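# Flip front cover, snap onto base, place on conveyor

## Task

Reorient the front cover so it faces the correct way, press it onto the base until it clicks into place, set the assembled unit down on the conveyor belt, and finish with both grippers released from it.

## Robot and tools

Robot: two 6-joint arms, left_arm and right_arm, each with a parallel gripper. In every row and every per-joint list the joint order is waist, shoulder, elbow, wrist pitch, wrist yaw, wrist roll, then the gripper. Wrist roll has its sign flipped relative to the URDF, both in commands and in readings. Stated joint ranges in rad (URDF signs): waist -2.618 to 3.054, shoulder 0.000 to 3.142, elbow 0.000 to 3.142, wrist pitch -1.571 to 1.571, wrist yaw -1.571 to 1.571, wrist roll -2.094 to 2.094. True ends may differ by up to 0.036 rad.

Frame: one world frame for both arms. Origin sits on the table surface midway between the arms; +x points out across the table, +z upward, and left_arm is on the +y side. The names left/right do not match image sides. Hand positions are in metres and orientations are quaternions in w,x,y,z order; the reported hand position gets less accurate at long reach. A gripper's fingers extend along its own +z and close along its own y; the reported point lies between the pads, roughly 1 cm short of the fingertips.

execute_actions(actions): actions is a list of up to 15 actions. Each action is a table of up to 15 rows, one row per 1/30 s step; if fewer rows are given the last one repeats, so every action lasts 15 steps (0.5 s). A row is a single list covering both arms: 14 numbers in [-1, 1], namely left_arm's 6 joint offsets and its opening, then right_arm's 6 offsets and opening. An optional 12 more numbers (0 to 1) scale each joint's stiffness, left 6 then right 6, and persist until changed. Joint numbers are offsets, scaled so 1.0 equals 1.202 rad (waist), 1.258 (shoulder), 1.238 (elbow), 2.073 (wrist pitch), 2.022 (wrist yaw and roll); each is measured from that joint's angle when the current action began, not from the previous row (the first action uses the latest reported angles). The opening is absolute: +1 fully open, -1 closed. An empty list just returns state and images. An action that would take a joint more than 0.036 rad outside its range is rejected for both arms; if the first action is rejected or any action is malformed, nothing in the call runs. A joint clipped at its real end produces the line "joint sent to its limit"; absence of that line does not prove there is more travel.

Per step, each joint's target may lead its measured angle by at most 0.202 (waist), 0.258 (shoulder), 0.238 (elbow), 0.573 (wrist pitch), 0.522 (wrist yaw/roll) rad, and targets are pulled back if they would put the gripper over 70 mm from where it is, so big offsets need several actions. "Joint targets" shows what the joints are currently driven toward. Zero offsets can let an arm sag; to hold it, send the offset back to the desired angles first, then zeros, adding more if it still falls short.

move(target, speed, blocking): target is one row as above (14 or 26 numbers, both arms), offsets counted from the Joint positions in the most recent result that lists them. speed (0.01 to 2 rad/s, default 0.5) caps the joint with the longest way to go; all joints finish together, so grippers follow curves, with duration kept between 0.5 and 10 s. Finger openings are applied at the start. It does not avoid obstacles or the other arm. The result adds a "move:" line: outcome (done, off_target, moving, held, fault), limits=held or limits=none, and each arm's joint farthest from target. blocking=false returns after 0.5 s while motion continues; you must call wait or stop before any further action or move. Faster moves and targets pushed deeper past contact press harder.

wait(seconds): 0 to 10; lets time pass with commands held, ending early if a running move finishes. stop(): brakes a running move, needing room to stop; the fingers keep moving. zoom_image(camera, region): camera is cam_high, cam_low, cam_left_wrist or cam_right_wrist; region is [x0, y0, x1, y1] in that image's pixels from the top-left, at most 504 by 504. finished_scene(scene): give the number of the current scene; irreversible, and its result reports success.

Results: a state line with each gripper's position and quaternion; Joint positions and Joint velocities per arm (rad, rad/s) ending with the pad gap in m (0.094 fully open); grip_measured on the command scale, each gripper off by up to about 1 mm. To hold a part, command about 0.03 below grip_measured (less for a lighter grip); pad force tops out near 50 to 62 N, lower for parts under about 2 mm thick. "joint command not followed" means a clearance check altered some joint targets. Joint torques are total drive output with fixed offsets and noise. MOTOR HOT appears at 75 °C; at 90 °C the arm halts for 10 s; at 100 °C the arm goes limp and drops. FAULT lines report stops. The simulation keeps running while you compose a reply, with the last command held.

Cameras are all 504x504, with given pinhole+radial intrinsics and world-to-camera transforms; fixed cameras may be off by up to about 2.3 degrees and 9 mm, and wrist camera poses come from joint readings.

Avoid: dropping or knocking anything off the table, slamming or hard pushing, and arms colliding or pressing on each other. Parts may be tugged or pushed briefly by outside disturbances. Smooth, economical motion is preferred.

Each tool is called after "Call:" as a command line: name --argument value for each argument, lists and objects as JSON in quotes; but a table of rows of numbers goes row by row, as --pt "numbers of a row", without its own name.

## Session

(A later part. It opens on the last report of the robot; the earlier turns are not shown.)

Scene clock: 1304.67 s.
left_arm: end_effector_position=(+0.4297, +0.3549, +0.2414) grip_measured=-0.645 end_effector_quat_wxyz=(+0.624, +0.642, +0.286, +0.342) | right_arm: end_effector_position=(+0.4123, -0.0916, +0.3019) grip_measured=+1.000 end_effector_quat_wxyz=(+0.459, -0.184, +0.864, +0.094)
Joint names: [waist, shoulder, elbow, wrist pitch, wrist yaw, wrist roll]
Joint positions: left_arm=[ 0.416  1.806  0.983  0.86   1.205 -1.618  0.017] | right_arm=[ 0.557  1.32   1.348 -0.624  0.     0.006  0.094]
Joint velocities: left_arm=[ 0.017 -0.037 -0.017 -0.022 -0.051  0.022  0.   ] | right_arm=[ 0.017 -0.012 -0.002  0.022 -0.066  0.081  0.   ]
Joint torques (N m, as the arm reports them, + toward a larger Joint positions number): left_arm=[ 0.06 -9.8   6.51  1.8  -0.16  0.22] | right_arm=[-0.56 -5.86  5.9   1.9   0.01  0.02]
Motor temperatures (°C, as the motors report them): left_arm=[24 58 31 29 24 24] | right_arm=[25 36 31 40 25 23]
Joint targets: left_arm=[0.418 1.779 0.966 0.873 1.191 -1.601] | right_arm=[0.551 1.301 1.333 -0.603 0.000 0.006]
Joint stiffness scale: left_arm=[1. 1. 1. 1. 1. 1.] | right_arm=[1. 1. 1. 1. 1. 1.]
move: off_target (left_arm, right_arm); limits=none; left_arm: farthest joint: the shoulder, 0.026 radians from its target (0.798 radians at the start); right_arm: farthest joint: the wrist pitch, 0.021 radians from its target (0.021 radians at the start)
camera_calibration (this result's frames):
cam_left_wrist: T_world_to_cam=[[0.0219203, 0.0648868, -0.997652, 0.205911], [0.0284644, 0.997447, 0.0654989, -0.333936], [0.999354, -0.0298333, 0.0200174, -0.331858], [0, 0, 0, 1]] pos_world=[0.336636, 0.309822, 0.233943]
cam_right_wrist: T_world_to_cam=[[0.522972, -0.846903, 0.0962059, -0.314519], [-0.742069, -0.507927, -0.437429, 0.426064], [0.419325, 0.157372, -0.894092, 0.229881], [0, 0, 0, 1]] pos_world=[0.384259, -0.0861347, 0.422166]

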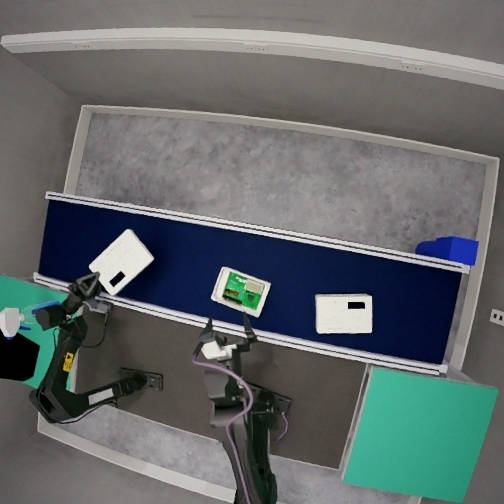

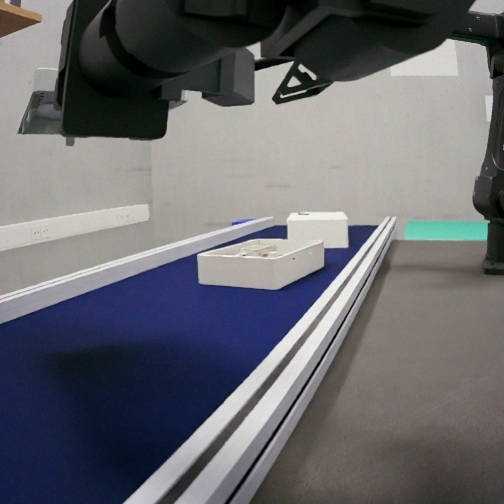

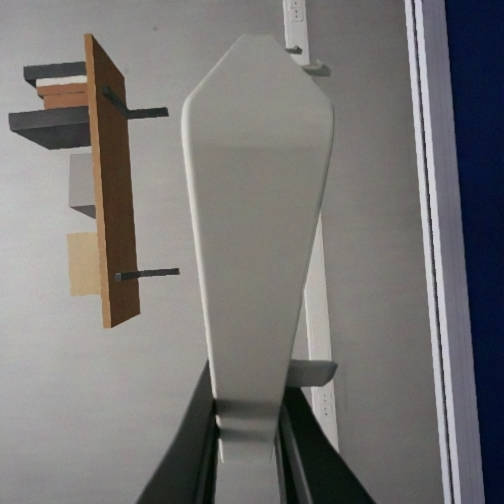

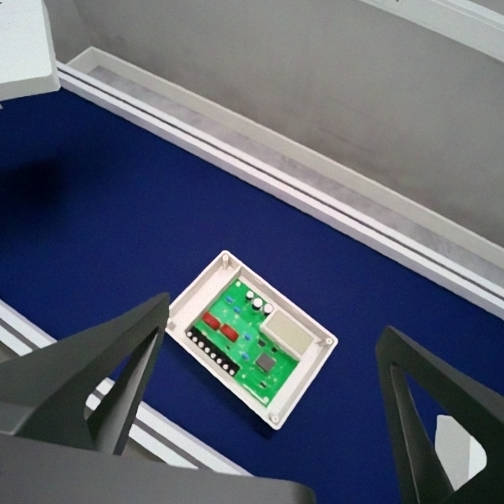

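Call:
execute_actions --actions '[]'

Scene clock: 1337.00 s.
left_arm: end_effector_position=(+0.4298, +0.3549, +0.2415) grip_measured=-0.645 end_effector_quat_wxyz=(+0.624, +0.641, +0.286, +0.342) | right_arm: end_effector_position=(+0.4123, -0.0916, +0.3019) grip_measured=+1.000 end_effector_quat_wxyz=(+0.459, -0.184, +0.864, +0.094)
Joint names: [waist, shoulder, elbow, wrist pitch, wrist yaw, wrist roll]
Joint positions: left_arm=[ 0.416  1.806  0.983  0.86   1.204 -1.618  0.017] | right_arm=[ 0.557  1.32   1.348 -0.624  0.     0.006  0.094]
Joint velocities: left_arm=[-0.012  0.002  0.022 -0.007  0.022  0.022 -0.001] | right_arm=[-0.012  0.017 -0.032 -0.037 -0.051  0.066  0.   ]
Joint torques (N m, as the arm reports them, + toward a larger Joint positions number): left_arm=[ 0.1  -9.72  6.45  1.85 -0.19  0.2 ] | right_arm=[-0.57 -5.86  5.9   1.9   0.    0.02]
Motor temperatures (°C, as the motors report them): left_arm=[24 50 29 31 24 24] | right_arm=[25 36 31 40 25 23]
Joint targets: left_arm=[0.418 1.779 0.966 0.873 1.191 -1.601] | right_arm=[0.551 1.301 1.333 -0.603 0.000 0.006]
Joint stiffness scale: left_arm=[1. 1. 1. 1. 1. 1.] | right_arm=[1. 1. 1. 1. 1. 1.]
camera_calibration (this result's frames):
cam_left_wrist: T_world_to_cam=[[0.0219029, 0.0648833, -0.997652, 0.205918], [0.0280837, 0.997458, 0.0654872, -0.333829], [0.999366, -0.0294521, 0.0200251, -0.33204], [0, 0, 0, 1]] pos_world=[0.336694, 0.30984, 0.233945]
cam_right_wrist: T_world_to_cam=[[0.522972, -0.846903, 0.0962059, -0.314519], [-0.742069, -0.507927, -0.437429, 0.426064], [0.419325, 0.157372, -0.894092, 0.229881], [0, 0, 0, 1]] pos_world=[0.384259, -0.0861347, 0.422166]

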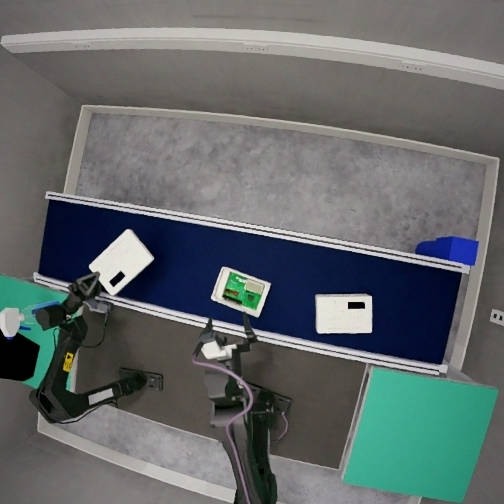

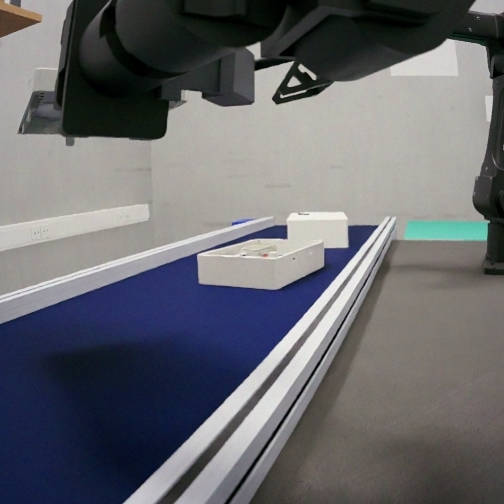

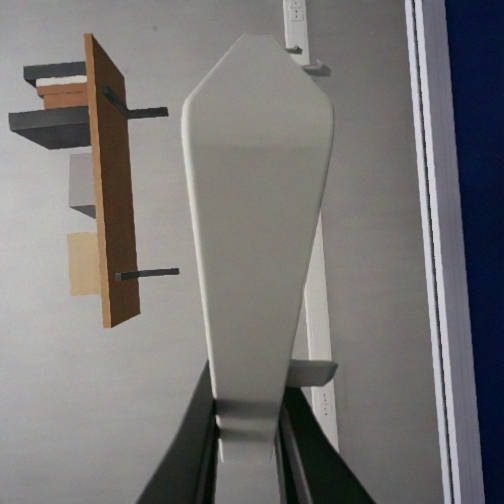

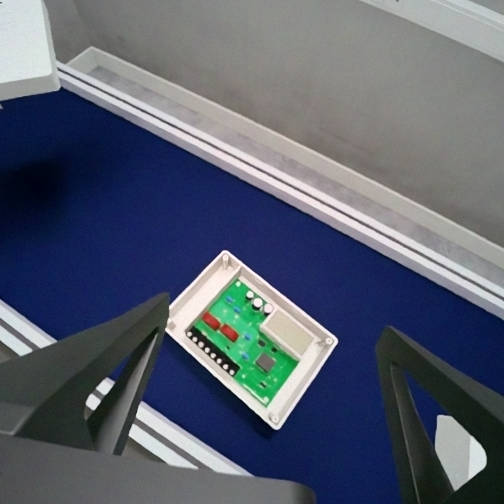

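Call:
zoom_image --camera "cam_right_wrist" --region '[150, 240, 350, 440]'

Call:
zoom_image --camera "cam_high" --region '[190, 245, 290, 345]'

Region (150, 240, 350, 440) of cam_right_wrist's 504x504 image, scaled by 2.520, with more detail than that image has.

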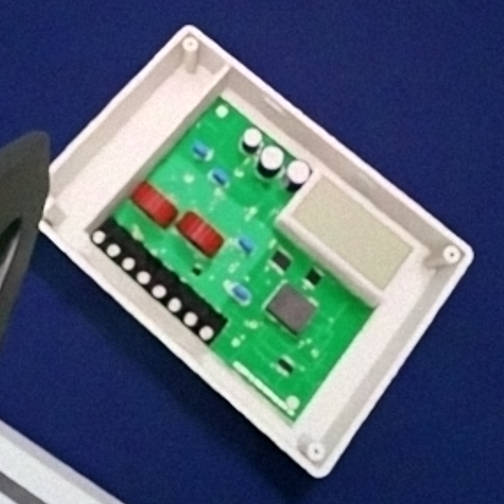

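Region (190, 245, 290, 345) of cam_high's 504x504 image, scaled by 5.040, with more detail than that image has.

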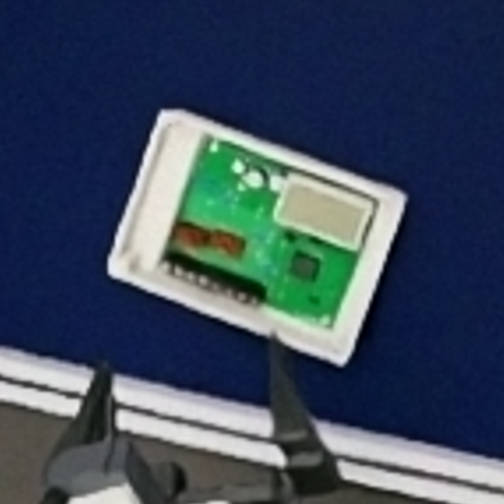

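Call:
move --target '[0.0017,-0.0215,-0.0137,0.0063,-0.0064,0.0084,-0.68,-0.0445,0.4949,0.2881,-0.329,0,0.5198,-0.36]' --speed 0.6

Scene clock: 1459.60 s.
left_arm: end_effector_position=(+0.4298, +0.3549, +0.2415) grip_measured=-0.645 end_effector_quat_wxyz=(+0.624, +0.642, +0.285, +0.343) | right_arm: end_effector_position=(+0.3862, -0.1214, +0.1043) grip_measured=-0.358 end_effector_quat_wxyz=(+0.003, +0.651, -0.759, -0.001)
Joint names: [waist, shoulder, elbow, wrist pitch, wrist yaw, wrist roll]
Joint positions: left_arm=[ 0.416  1.806  0.983  0.86   1.204 -1.622  0.017] | right_arm=[ 0.511  1.949  1.664 -1.292  0.     1.052  0.03 ]
Joint velocities: left_arm=[-0.007 -0.017 -0.012  0.007  0.007 -0.007 -0.   ] | right_arm=[-0.002 -0.002  0.012 -0.022 -0.037  0.007  0.   ]
Joint torques (N m, as the arm reports them, + toward a larger Joint positions number): left_arm=[ 0.22 -9.8   6.58  1.85 -0.18  0.22] | right_arm=[-0.72 -9.43  9.26  0.01  0.01  0.09]
Motor temperatures (°C, as the motors report them): left_arm=[24 48 28 33 24 24] | right_arm=[25 35 32 40 25 23]
Joint targets: left_arm=[0.419 1.779 0.966 0.873 1.191 -1.601] | right_arm=[0.504 1.942 1.705 -1.306 0.000 1.058]
Joint stiffness scale: left_arm=[1. 1. 1. 1. 1. 1.] | right_arm=[1. 1. 1. 1. 1. 1.]
move: off_target (left_arm, right_arm); limits=none; left_arm: farthest joint: the shoulder, 0.027 radians from its target (0.027 radians at the start); right_arm: farthest joint: the elbow, 0.041 radians from its target (0.356 radians at the start)
camera_calibration (this result's frames):
cam_left_wrist: T_world_to_cam=[[0.0239716, 0.0676112, -0.997424, 0.204005], [0.0278998, 0.997277, 0.0682717, -0.334358], [0.999323, -0.0294645, 0.02202, -0.332499], [0, 0, 0, 1]] pos_world=[0.336712, 0.309857, 0.233629]
cam_right_wrist: T_world_to_cam=[[0.997745, -0.000104174, -0.0671258, -0.370641], [0.0327329, -0.872292, 0.487888, -0.134842], [-0.0586042, -0.488985, -0.870321, 0.172477], [0, 0, 0, 1]] pos_world=[0.384327, -0.0333216, 0.191019]

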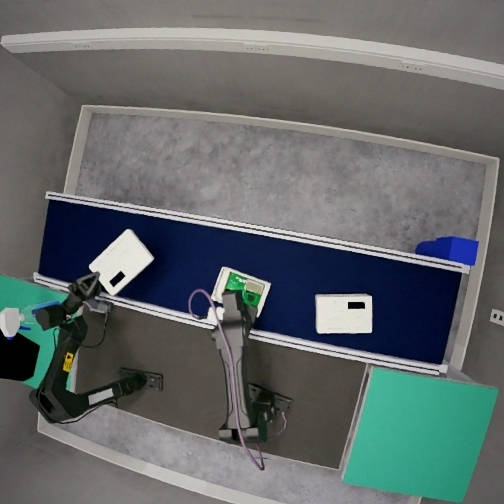

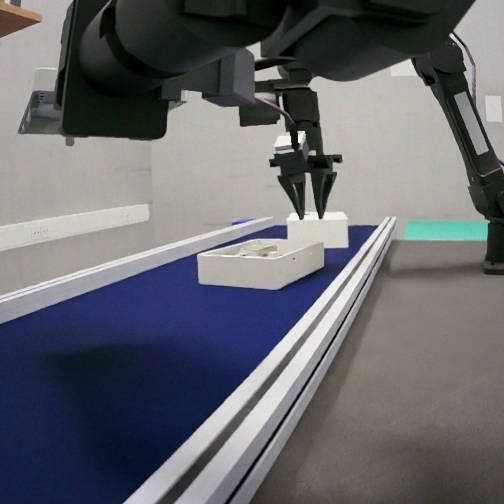

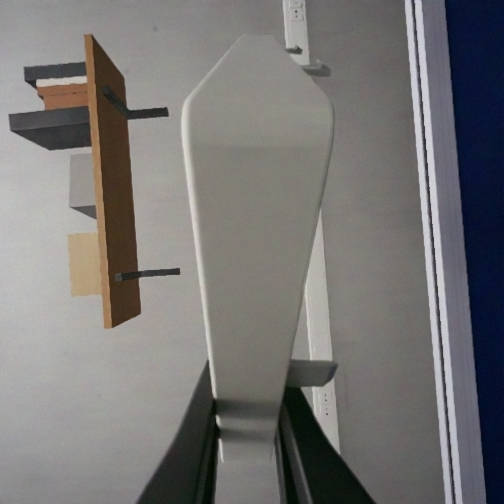

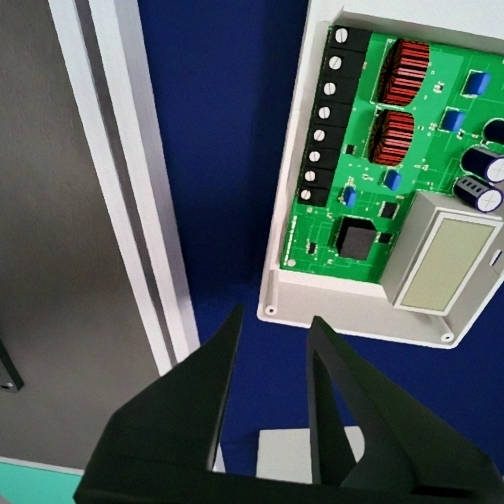

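Call:
zoom_image --camera "cam_right_wrist" --region '[210, 190, 370, 350]'

Region (210, 190, 370, 350) of cam_right_wrist's 504x504 image, scaled by 3.150, with more detail than that image has.

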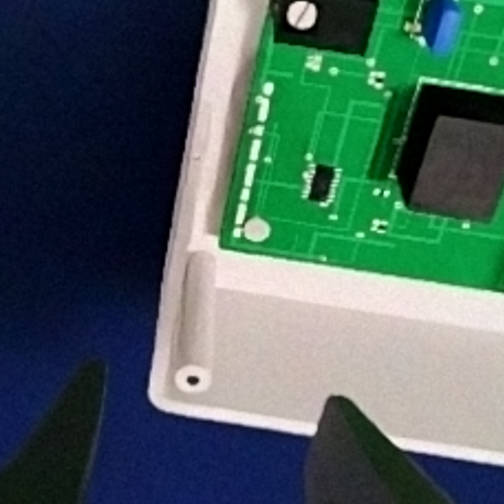

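Call:
move --target '[0.0025,-0.0215,-0.0137,0.0063,-0.0105,0.0104,-0.68,0.0275,-0.0056,-0.0759,0.0478,0,-0.0153,-0.36]' --speed 0.2

Scene clock: 1558.37 s.
left_arm: end_effector_position=(+0.4306, +0.3561, +0.2415) grip_measured=-0.645 end_effector_quat_wxyz=(+0.622, +0.641, +0.288, +0.345) | right_arm: end_effector_position=(+0.3825, -0.1124, +0.0840) grip_measured=-0.358 end_effector_quat_wxyz=(-0.000, +0.651, -0.759, +0.000)
Joint names: [waist, shoulder, elbow, wrist pitch, wrist yaw, wrist roll]
Joint positions: left_arm=[ 0.416  1.806  0.983  0.86   1.196 -1.621  0.017] | right_arm=[ 0.537  1.949  1.583 -1.205  0.     1.026  0.03 ]
Joint velocities: left_arm=[ 0.017 -0.002 -0.012 -0.037 -0.037 -0.022 -0.   ] | right_arm=[ 0.002 -0.012 -0.007 -0.037  0.007 -0.037  0.   ]
Joint torques (N m, as the arm reports them, + toward a larger Joint positions number): left_arm=[ 0.3  -9.88  6.61  1.87 -0.17  0.22] | right_arm=[ 0.59 -9.49  4.9   0.32  0.   -0.04]
Motor temperatures (°C, as the motors report them): left_arm=[24 48 28 34 24 24] | right_arm=[25 41 36 31 25 23]
Joint targets: left_arm=[0.419 1.779 0.966 0.873 1.183 -1.600] | right_arm=[0.544 1.942 1.570 -1.193 0.000 1.021]
Joint stiffness scale: left_arm=[1. 1. 1. 1. 1. 1.] | right_arm=[1. 1. 1. 1. 1. 1.]
move: off_target (left_arm); limits=none; left_arm: farthest joint: the shoulder, 0.027 radians from its target (0.027 radians at the start); right_arm: farthest joint: the elbow, 0.013 radians from its target (0.094 radians at the start)
camera_calibration (this result's frames):
cam_left_wrist: T_world_to_cam=[[0.0231302, 0.0669426, -0.997489, 0.204572], [0.0199457, 0.997526, 0.0674076, -0.331977], [0.999533, -0.0214548, 0.0217378, -0.336199], [0, 0, 0, 1]] pos_world=[0.337931, 0.310248, 0.233745]
cam_right_wrist: T_world_to_cam=[[0.998132, 0.000426887, -0.0610868, -0.368888], [0.0301191, -0.873423, 0.48603, -0.116025], [-0.0531471, -0.486962, -0.871804, 0.157288], [0, 0, 0, 1]] pos_world=[0.380053, -0.0245883, 0.170982]

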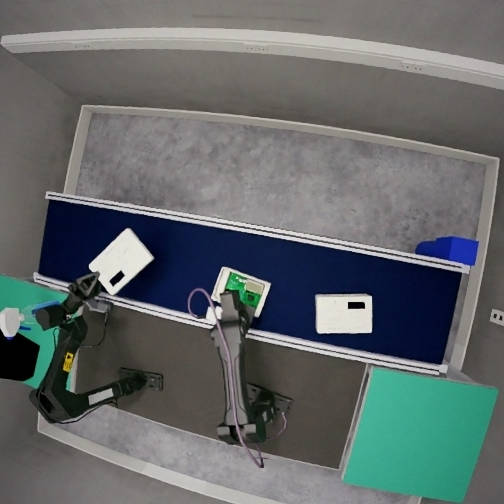

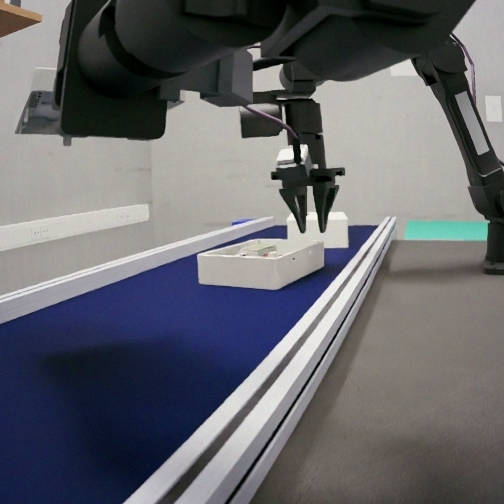

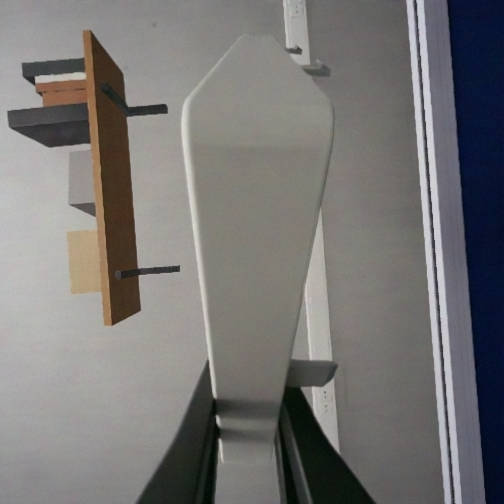

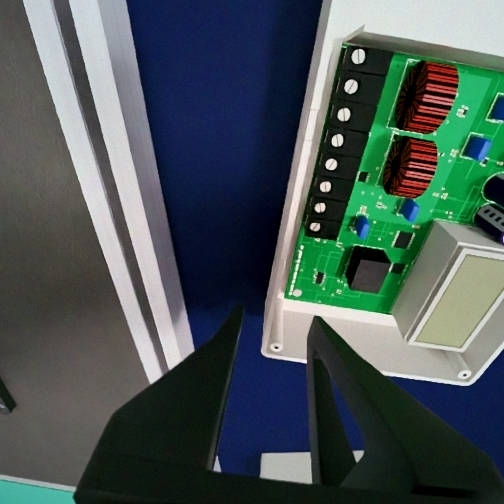

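Call:
zoom_image --camera "cam_right_wrist" --region '[215, 230, 355, 370]'

Region (215, 230, 355, 370) of cam_right_wrist's 504x504 image, scaled by 3.600, with more detail than that image has.

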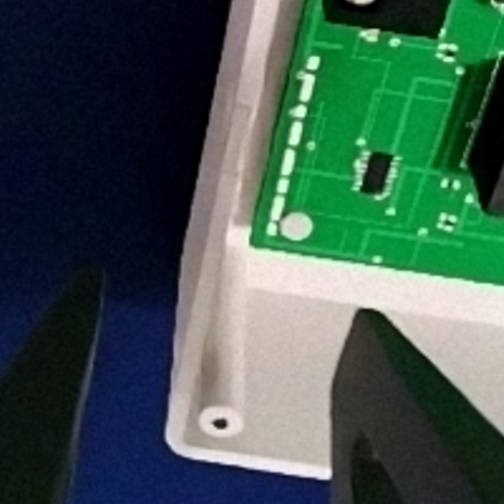

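Call:
move --target '[0.0025,-0.0215,-0.0137,0.0063,-0.0064,0.0104,-0.68,0.0058,0.0115,-0.109,0.0738,0,-0.0025,-0.36]' --speed 0.12

Scene clock: 1594.37 s.
left_arm: end_effector_position=(+0.4306, +0.3561, +0.2415) grip_measured=-0.645 end_effector_quat_wxyz=(+0.622, +0.641, +0.288, +0.345) | right_arm: end_effector_position=(+0.3810, -0.1130, +0.0494) grip_measured=-0.358 end_effector_quat_wxyz=(-0.003, +0.651, -0.759, +0.001)
Joint names: [waist, shoulder, elbow, wrist pitch, wrist yaw, wrist roll]
Joint positions: left_arm=[ 0.416  1.806  0.983  0.86   1.196 -1.621  0.017] | right_arm=[ 0.537  1.962  1.462 -1.064  0.     1.025  0.03 ]
Joint velocities: left_arm=[-0.012 -0.007 -0.012 -0.022 -0.037  0.081  0.   ] | right_arm=[-0.007  0.017 -0.012 -0.051  0.037  0.022  0.001]
Joint torques (N m, as the arm reports them, + toward a larger Joint positions number): left_arm=[ 0.25 -9.77  6.5   1.86 -0.18  0.25] | right_arm=[ 0.59 -8.96  4.69  0.27  0.01 -0.04]
Motor temperatures (°C, as the motors report them): left_arm=[24 47 28 34 24 24] | right_arm=[25 41 32 30 25 23]
Joint targets: left_arm=[0.419 1.779 0.966 0.873 1.183 -1.600] | right_arm=[0.544 1.963 1.448 -1.052 0.000 1.020]
Joint stiffness scale: left_arm=[1. 1. 1. 1. 1. 1.] | right_arm=[1. 1. 1. 1. 1. 1.]
move: off_target (left_arm); limits=none; left_arm: farthest joint: the shoulder, 0.027 radians from its target (0.027 radians at the start); right_arm: farthest joint: the elbow, 0.014 radians from its target (0.135 radians at the start)
camera_calibration (this result's frames):
cam_left_wrist: T_world_to_cam=[[0.0229028, 0.0666376, -0.997514, 0.204785], [0.0199662, 0.997547, 0.0670982, -0.331918], [0.999538, -0.0214533, 0.0215162, -0.336148], [0, 0, 0, 1]] pos_world=[0.337929, 0.310246, 0.23378]
cam_right_wrist: T_world_to_cam=[[0.998461, 0.000182342, -0.0554578, -0.369944], [0.0270508, -0.874568, 0.484147, -0.0985387], [-0.0484133, -0.484902, -0.873227, 0.125182], [0, 0, 0, 1]] pos_world=[0.378101, -0.0254105, 0.136503]

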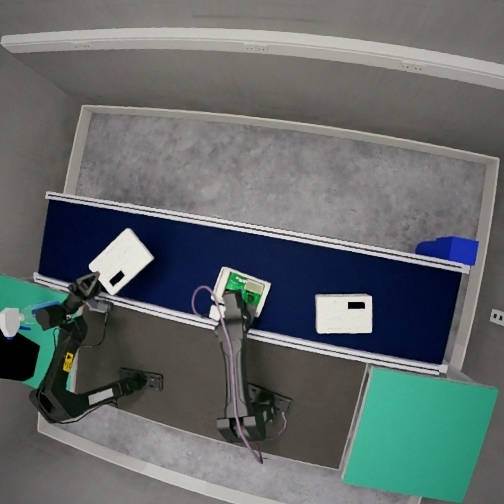

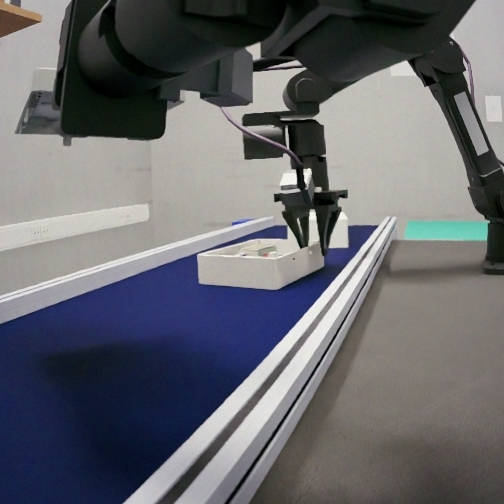

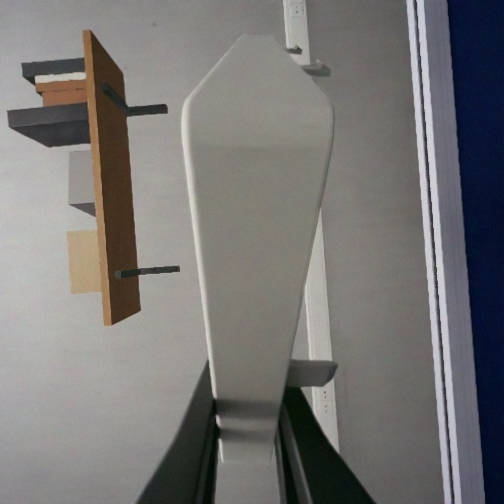

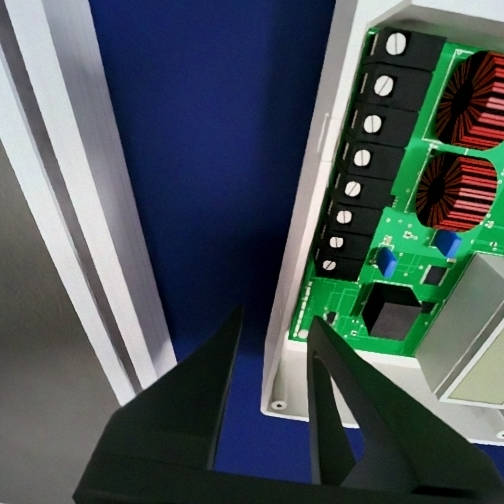

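Call:
zoom_image --camera "cam_low" --region '[260, 170, 380, 300]'

Region (260, 170, 380, 300) of cam_low's 504x504 image, scaled by 3.877, with more detail than that image has; it fills the left 465 columns of this view, and the rest is white.

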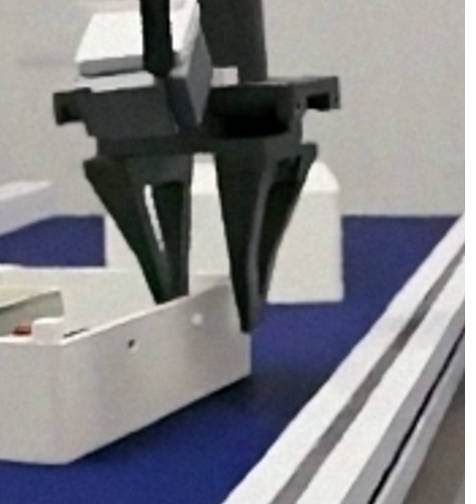

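Call:
execute_actions --actions '[[[0.0025,-0.0215,-0.0137,0.0063,-0.0064,0.0104,-0.68,0.0058,0.004,-0.018,0.011,0,-0.0025,-0.36]],[[0,0,0,0,0,0,-0.68,0,0,0,0,0,0,-0.6],[0,0,0,0,0,0,-0.68,0,0,0,0,0,0,-0.65],[0,0,0,0,0,0,-0.68,0,0,0,0,0,0,-0.7],[0,0,0,0,0,0,-0.68,0,0,0,0,0,0,-0.75],[0,0,0,0,0,0,-0.68,0,0,0,0,0,0,-0.8],[0,0,0,0,0,0,-0.68,0,0,0,0,0,0,-0.84],[0,0,0,0,0,0,-0.68,0,0,0,0,0,0,-0.87],[0,0,0,0,0,0,-0.68,0,0,0,0,0,0,-0.89]]]'

Scene clock: 1617.40 s.
left_arm: end_effector_position=(+0.4306, +0.3561, +0.2415) grip_measured=-0.645 end_effector_quat_wxyz=(+0.621, +0.642, +0.286, +0.347) | right_arm: end_effector_position=(+0.3834, -0.1121, +0.0494) grip_measured=-0.887 end_effector_quat_wxyz=(-0.008, +0.651, -0.759, +0.003)
Joint names: [waist, shoulder, elbow, wrist pitch, wrist yaw, wrist roll]
Joint positions: left_arm=[ 0.416  1.806  0.983  0.86   1.196 -1.627  0.017] | right_arm=[ 0.537  1.962  1.462 -1.054  0.     1.025  0.005]
Joint velocities: left_arm=[-0.012  0.017  0.002  0.066 -0.037 -0.037 -0.   ] | right_arm=[ 0.002 -0.007 -0.017 -0.007  0.022  0.022 -0.001]
Joint torques (N m, as the arm reports them, + toward a larger Joint positions number): left_arm=[-0.06 -8.01  7.86  1.73 -0.03  0.09] | right_arm=[ 0.06 -8.96  5.84  0.2   0.01  0.02]
Motor temperatures (°C, as the motors report them): left_arm=[24 47 28 34 24 24] | right_arm=[25 41 32 30 25 23]
Joint targets: left_arm=[0.416 1.806 0.983 0.860 1.196 -1.620] | right_arm=[0.537 1.962 1.462 -1.053 0.000 1.025]
Joint stiffness scale: left_arm=[1. 1. 1. 1. 1. 1.] | right_arm=[1. 1. 1. 1. 1. 1.]
camera_calibration (this result's frames):
cam_left_wrist: T_world_to_cam=[[0.0269949, 0.0721251, -0.99703, 0.200952], [0.0195871, 0.997164, 0.0726651, -0.332963], [0.999444, -0.0214905, 0.0255057, -0.337057], [0, 0, 0, 1]] pos_world=[0.337967, 0.310282, 0.233147]
cam_right_wrist: T_world_to_cam=[[0.998943, 0.000382336, -0.0459542, -0.372936], [0.0224596, -0.876471, 0.48093, -0.0960533], [-0.0400937, -0.481454, -0.875554, 0.123109], [0, 0, 0, 1]] pos_world=[0.379636, -0.0247742, 0.136845]

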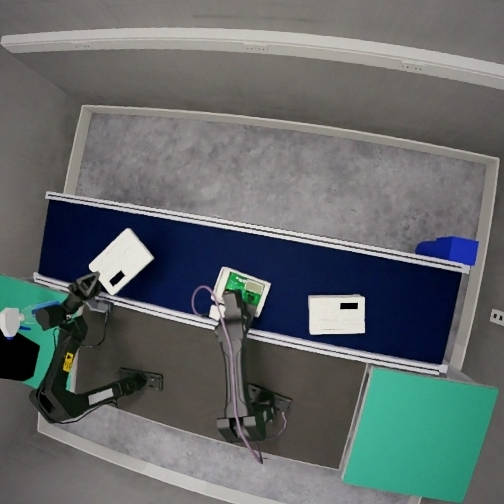

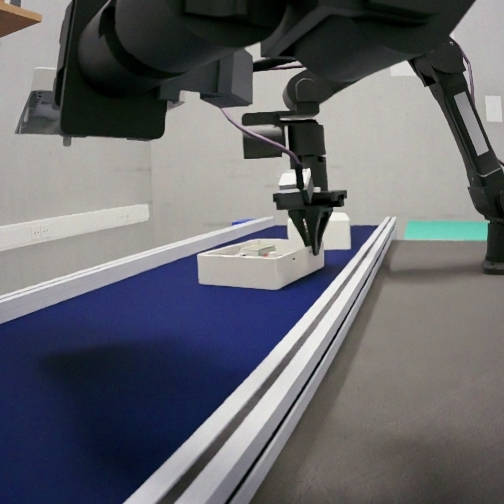

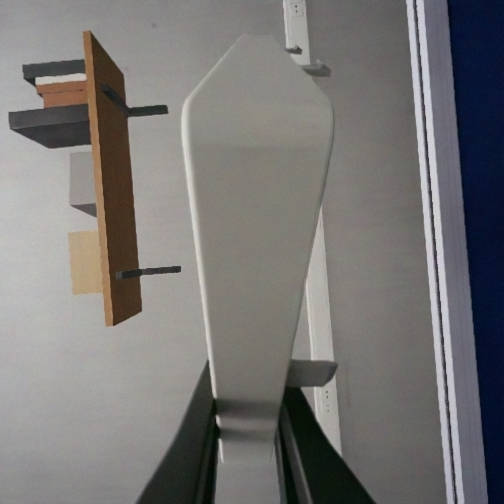

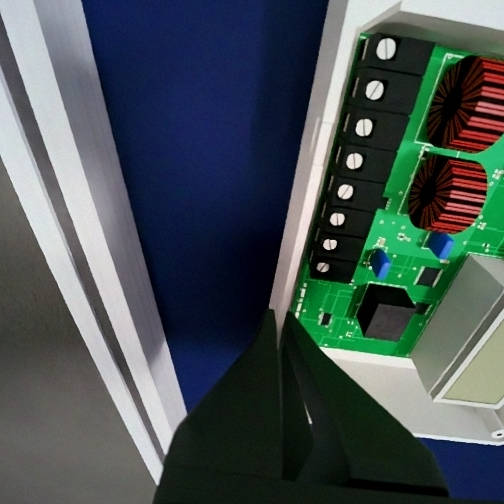

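Call:
execute_actions --actions '[[[0.0025,-0.0215,-0.0137,0.0063,-0.0064,0.0134,-0.68,0.004,0,-0.011,0,0,-0.0025,-0.91],[0.0025,-0.0215,-0.0137,0.0063,-0.0064,0.0134,-0.68,0.004,0,-0.011,0,0,-0.0025,-0.92],[0.0025,-0.0215,-0.0137,0.0063,-0.0064,0.0134,-0.68,0.004,0,-0.011,0,0,-0.0025,-0.93],[0.0025,-0.0215,-0.0137,0.0063,-0.0064,0.0134,-0.68,0.004,0,-0.011,0,0,-0.0025,-0.94],[0.0025,-0.0215,-0.0137,0.0063,-0.0064,0.0134,-0.68,0.004,0,-0.011,0,0,-0.0025,-0.95],[0.0025,-0.0215,-0.0137,0.0063,-0.0064,0.0134,-0.68,0.004,0,-0.011,0,0,-0.0025,-0.96]]]'

Scene clock: 1637.20 s.
left_arm: end_effector_position=(+0.4306, +0.3561, +0.2415) grip_measured=-0.645 end_effector_quat_wxyz=(+0.622, +0.641, +0.288, +0.345) | right_arm: end_effector_position=(+0.3832, -0.1121, +0.0494) grip_measured=-0.950 end_effector_quat_wxyz=(-0.008, +0.652, -0.758, +0.003)
Joint names: [waist, shoulder, elbow, wrist pitch, wrist yaw, wrist roll]
Joint positions: left_arm=[ 0.416  1.806  0.983  0.86   1.196 -1.621  0.017] | right_arm=[ 0.538  1.962  1.462 -1.054  0.001  1.026  0.002]
Joint velocities: left_arm=[-0.022 -0.012  0.007 -0.066 -0.022  0.037  0.   ] | right_arm=[ 0.002 -0.002 -0.002 -0.095 -0.007  0.022 -0.001]
Joint torques (N m, as the arm reports them, + toward a larger Joint positions number): left_arm=[ 0.27 -9.78  6.58  1.85 -0.17  0.26] | right_arm=[ 0.34 -8.98  4.75  0.2   0.   -0.05]
Motor temperatures (°C, as the motors report them): left_arm=[24 46 28 34 24 24] | right_arm=[25 41 32 29 25 23]
Joint targets: left_arm=[0.419 1.779 0.966 0.873 1.183 -1.600] | right_arm=[0.542 1.962 1.449 -1.054 0.000 1.020]
Joint stiffness scale: left_arm=[1. 1. 1. 1. 1. 1.] | right_arm=[1. 1. 1. 1. 1. 1.]
camera_calibration (this result's frames):
cam_left_wrist: T_world_to_cam=[[0.0231302, 0.0669426, -0.997489, 0.204572], [0.0199457, 0.997526, 0.0674076, -0.331977], [0.999533, -0.0214548, 0.0217378, -0.336199], [0, 0, 0, 1]] pos_world=[0.337931, 0.310248, 0.233745]
cam_right_wrist: T_world_to_cam=[[0.99893, 0.00182457, -0.0462171, -0.372552], [0.0239056, -0.875781, 0.482116, -0.096584], [-0.0395964, -0.482705, -0.874887, 0.122733], [0, 0, 0, 1]] pos_world=[0.379322, -0.0246627, 0.136724]

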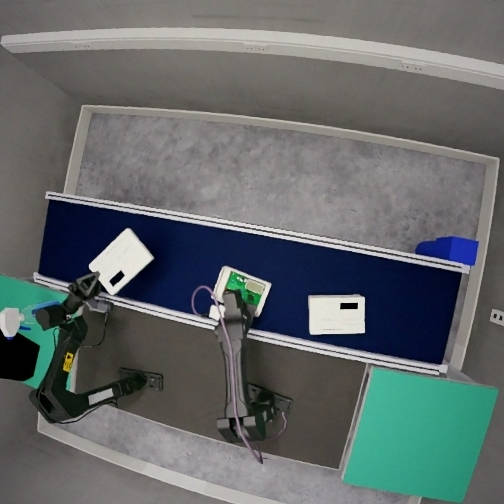

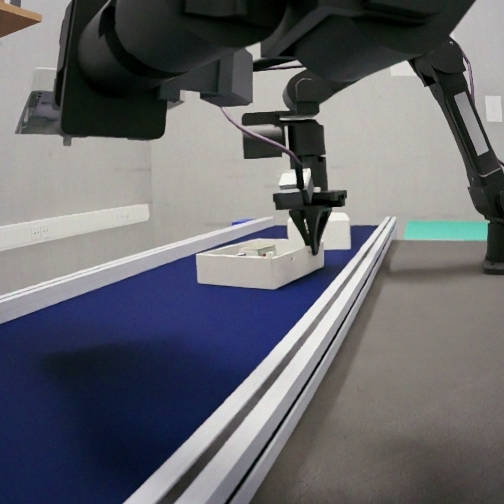

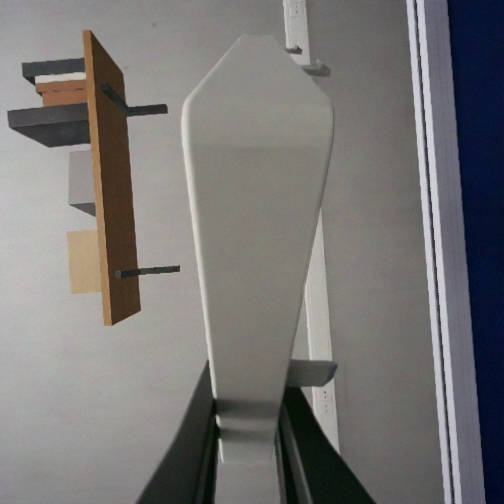

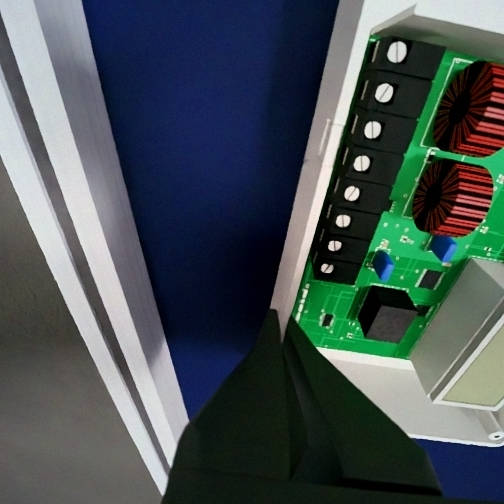

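Call:
execute_actions --actions '[[[0.0025,-0.0215,-0.0137,0.0063,-0.0064,0.0104,-0.68,0.003,0,-0.011,0,0,-0.003,-0.98]]]'

Scene clock: 1642.90 s.
left_arm: end_effector_position=(+0.4306, +0.3561, +0.2415) grip_measured=-0.645 end_effector_quat_wxyz=(+0.622, +0.641, +0.288, +0.345) | right_arm: end_effector_position=(+0.3832, -0.1121, +0.0494) grip_measured=-0.961 end_effector_quat_wxyz=(-0.008, +0.652, -0.758, +0.003)
Joint names: [waist, shoulder, elbow, wrist pitch, wrist yaw, wrist roll]
Joint positions: left_arm=[ 0.416  1.806  0.983  0.86   1.196 -1.621  0.017] | right_arm=[ 0.538  1.962  1.462 -1.054  0.001  1.026  0.002]
Joint velocities: left_arm=[-0.007 -0.007 -0.002 -0.022 -0.081  0.022  0.   ] | right_arm=[-0.012 -0.002  0.007  0.051 -0.066 -0.066  0.001]
Joint torques (N m, as the arm reports them, + toward a larger Joint positions number): left_arm=[ 0.31 -9.77  6.44  1.86 -0.17  0.25] | right_arm=[ 0.3  -8.98  4.75  0.2   0.   -0.05]
Motor temperatures (°C, as the motors report them): left_arm=[24 46 28 34 24 24] | right_arm=[25 41 32 29 25 23]
Joint targets: left_arm=[0.419 1.779 0.966 0.873 1.183 -1.600] | right_arm=[0.542 1.962 1.449 -1.054 0.001 1.020]
Joint stiffness scale: left_arm=[1. 1. 1. 1. 1. 1.] | right_arm=[1. 1. 1. 1. 1. 1.]
camera_calibration (this result's frames):
cam_left_wrist: T_world_to_cam=[[0.0229028, 0.0666376, -0.997514, 0.204785], [0.0199662, 0.997547, 0.0670982, -0.331918], [0.999538, -0.0214533, 0.0215162, -0.336148], [0, 0, 0, 1]] pos_world=[0.337929, 0.310246, 0.23378]
cam_right_wrist: T_world_to_cam=[[0.99893, 0.00182457, -0.0462171, -0.372552], [0.0239056, -0.875781, 0.482116, -0.096584], [-0.0395964, -0.482705, -0.874887, 0.122733], [0, 0, 0, 1]] pos_world=[0.379322, -0.0246627, 0.136724]

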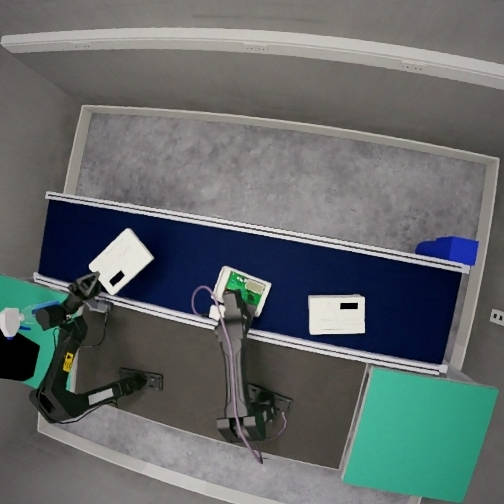

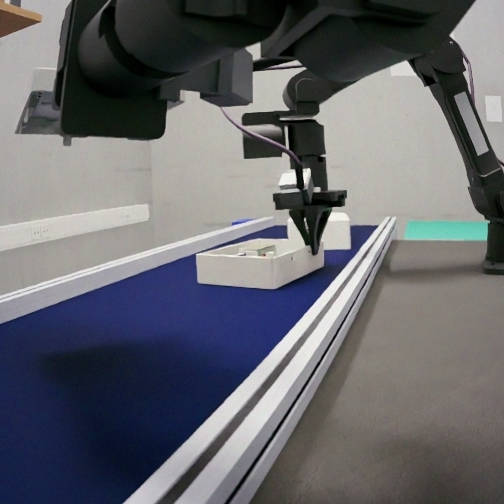

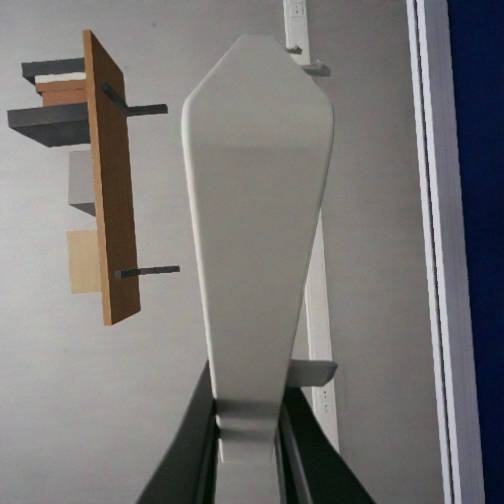

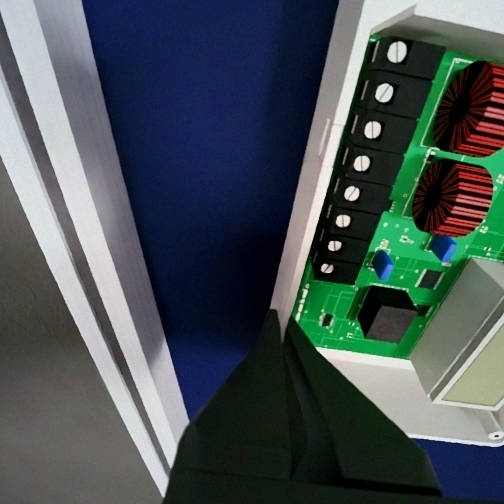

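Call:
move --target '[0.0025,-0.0215,-0.0137,0.0063,-0.0064,0.0104,-0.68,0.0033,-0.0318,0.0981,-0.0569,0,-0.003,-1.0]' --speed 0.1

Scene clock: 1714.43 s.
left_arm: end_effector_position=(+0.4306, +0.3561, +0.2415) grip_measured=-0.645 end_effector_quat_wxyz=(+0.623, +0.640, +0.288, +0.345) | right_arm: end_effector_position=(+0.3771, -0.1148, +0.0681) grip_measured=-0.963 end_effector_quat_wxyz=(+0.013, +0.651, -0.759, -0.003)
Joint names: [waist, shoulder, elbow, wrist pitch, wrist yaw, wrist roll]
Joint positions: left_arm=[ 0.416  1.806  0.983  0.86   1.196 -1.62   0.017] | right_arm=[ 0.538  1.962  1.538 -1.174  0.002  1.025  0.002]
Joint velocities: left_arm=[-0.002 -0.022 -0.002  0.007  0.037  0.007 -0.001] | right_arm=[ 0.007 -0.007 -0.012 -0.037 -0.007  0.007 -0.   ]
Joint torques (N m, as the arm reports them, + toward a larger Joint positions number): left_arm=[ 0.29 -9.8   6.56  1.86 -0.17  0.24] | right_arm=[  0.34 -11.97   9.5    0.1   -0.01  -0.03]
Motor temperatures (°C, as the motors report them): left_arm=[24 47 27 34 24 24] | right_arm=[25 42 32 27 25 23]
Joint targets: left_arm=[0.419 1.779 0.966 0.873 1.183 -1.599] | right_arm=[0.542 1.922 1.584 -1.172 0.002 1.020]
Joint stiffness scale: left_arm=[1. 1. 1. 1. 1. 1.] | right_arm=[1. 1. 1. 1. 1. 1.]
move: off_target (left_arm, right_arm); limits=none; left_arm: farthest joint: the shoulder, 0.027 radians from its target (0.027 radians at the start); right_arm: farthest joint: the elbow, 0.045 radians from its target (0.121 radians at the start)
camera_calibration (this result's frames):
cam_left_wrist: T_world_to_cam=[[0.022448, 0.0660278, -0.997565, 0.205211], [0.0200069, 0.997587, 0.0664794, -0.331801], [0.999548, -0.0214505, 0.0210728, -0.336046], [0, 0, 0, 1]] pos_world=[0.337925, 0.310242, 0.23385]
cam_right_wrist: T_world_to_cam=[[0.996307, -0.000483346, -0.0858579, -0.362248], [0.0423457, -0.867136, 0.496267, -0.114783], [-0.0746904, -0.498071, -0.863914, 0.148303], [0, 0, 0, 1]] pos_world=[0.376847, -0.0258428, 0.153982]

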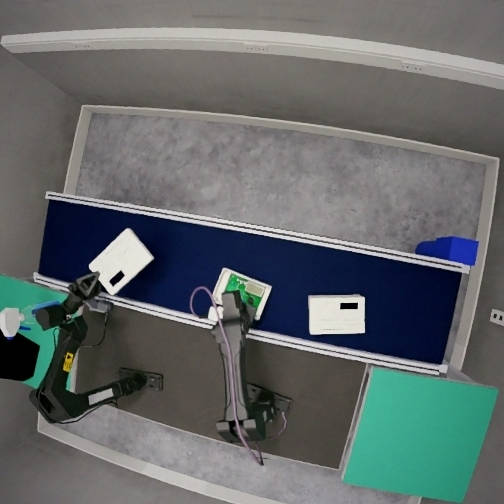

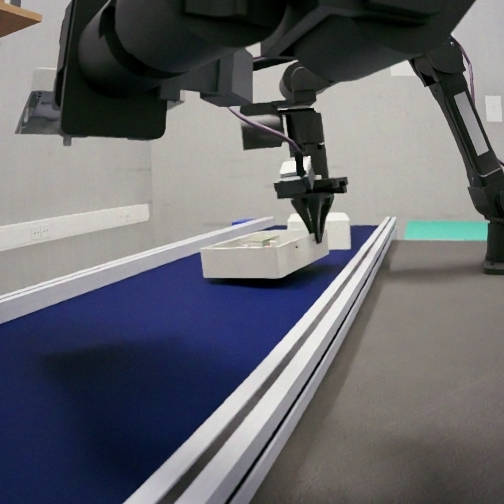

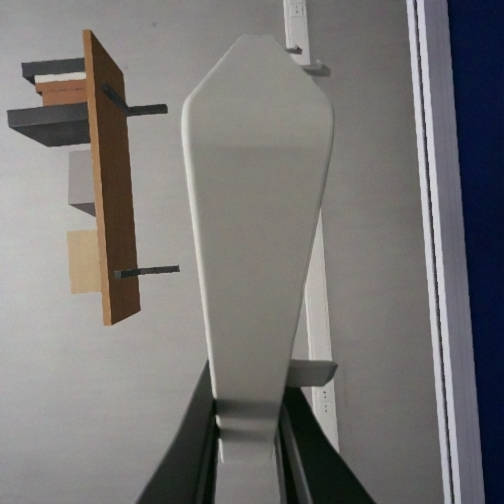

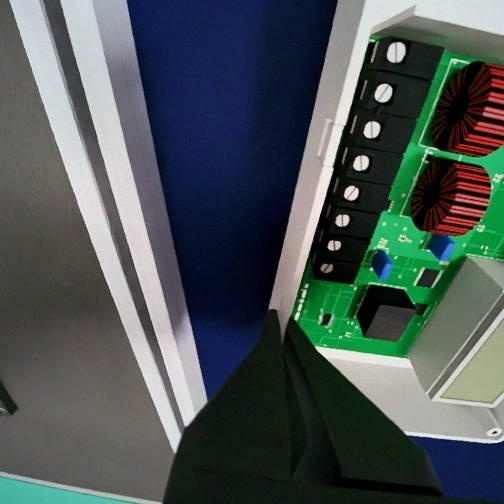

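Call:
zoom_image --camera "cam_low" --region '[180, 170, 380, 310]'

Region (180, 170, 380, 310) of cam_low's 504x504 image, scaled by 2.520, with more detail than that image has; it fills the top 353 rows of this view, and the rest is white.

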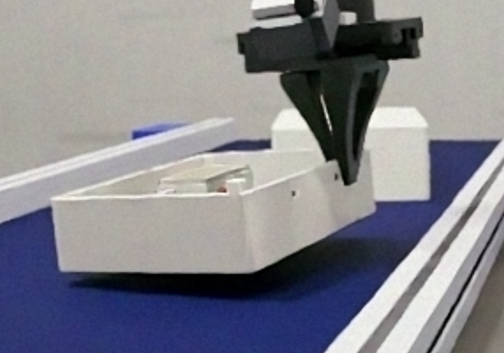

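Call:
move --target '[0.0025,-0.0215,-0.0137,0.0063,-0.0064,0.0104,-0.68,0.0543,0.1179,0.2668,-0.049,0,-0.7725,-1.0]' --speed 0.45

Scene clock: 1772.40 s.
left_arm: end_effector_position=(+0.4306, +0.3561, +0.2415) grip_measured=-0.645 end_effector_quat_wxyz=(+0.623, +0.640, +0.288, +0.345) | right_arm: end_effector_position=(+0.4116, -0.0724, +0.0794) grip_measured=-0.962 end_effector_quat_wxyz=(-0.002, +0.040, +0.999, +0.005)
Joint names: [waist, shoulder, elbow, wrist pitch, wrist yaw, wrist roll]
Joint positions: left_arm=[ 0.416  1.806  0.983  0.86   1.196 -1.619  0.017] | right_arm=[ 0.596  2.124  1.822 -1.268 -0.01  -0.531  0.002]
Joint velocities: left_arm=[ 0.007  0.022 -0.017 -0.022 -0.022  0.066 -0.001] | right_arm=[-0.022 -0.002 -0.002 -0.037 -0.007  0.037 -0.   ]
Joint torques (N m, as the arm reports them, + toward a larger Joint positions number): left_arm=[ 0.23 -9.83  6.51  1.87 -0.18  0.25] | right_arm=[  0.67 -11.39   9.63   0.08   0.15  -0.05]
Motor temperatures (°C, as the motors report them): left_arm=[24 46 27 34 24 24] | right_arm=[25 48 36 26 25 23]
Joint targets: left_arm=[0.419 1.779 0.966 0.873 1.183 -1.599] | right_arm=[0.604 2.111 1.868 -1.276 0.002 -0.537]
Joint stiffness scale: left_arm=[1. 1. 1. 1. 1. 1.] | right_arm=[1. 1. 1. 1. 1. 1.]
move: off_target (left_arm, right_arm); limits=none; left_arm: farthest joint: the shoulder, 0.027 radians from its target (0.027 radians at the start); right_arm: farthest joint: the elbow, 0.046 radians from its target (0.330 radians at the start)
camera_calibration (this result's frames):
cam_left_wrist: T_world_to_cam=[[0.0222206, 0.0657228, -0.99759, 0.205423], [0.0200271, 0.997607, 0.06617, -0.331742], [0.999552, -0.0214492, 0.0208512, -0.335995], [0, 0, 0, 1]] pos_world=[0.337923, 0.31024, 0.233885]
cam_right_wrist: T_world_to_cam=[[0.0727768, -0.994725, -0.0722958, -0.0885092], [-0.867458, -0.0989026, 0.48758, 0.345652], [-0.492158, 0.027229, -0.87008, 0.392066], [0, 0, 0, 1]] pos_world=[0.499239, -0.0645319, 0.166196]

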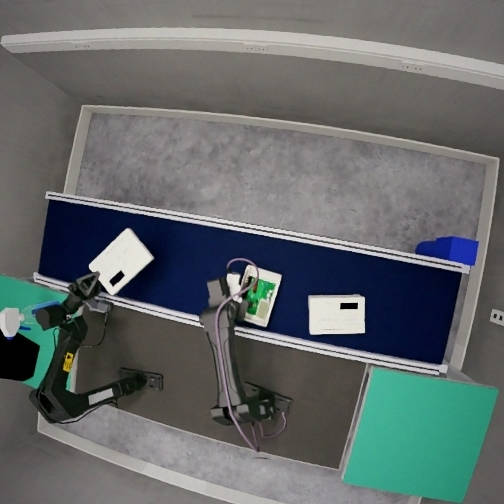

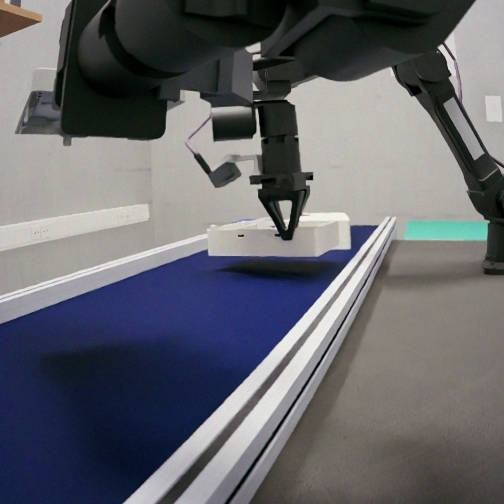

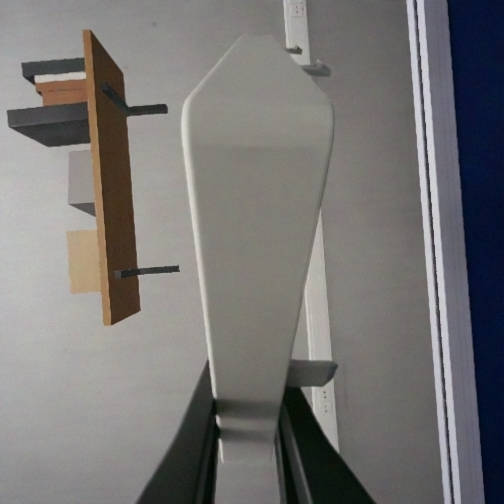

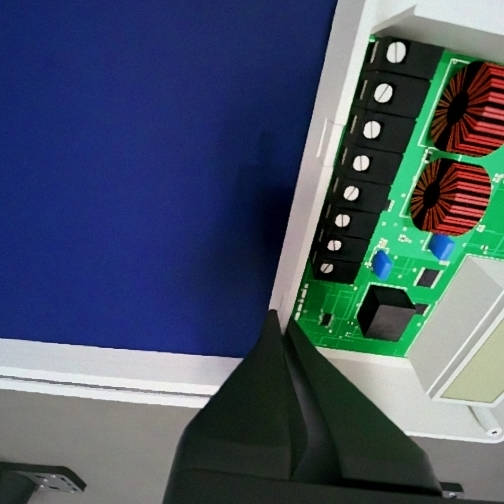

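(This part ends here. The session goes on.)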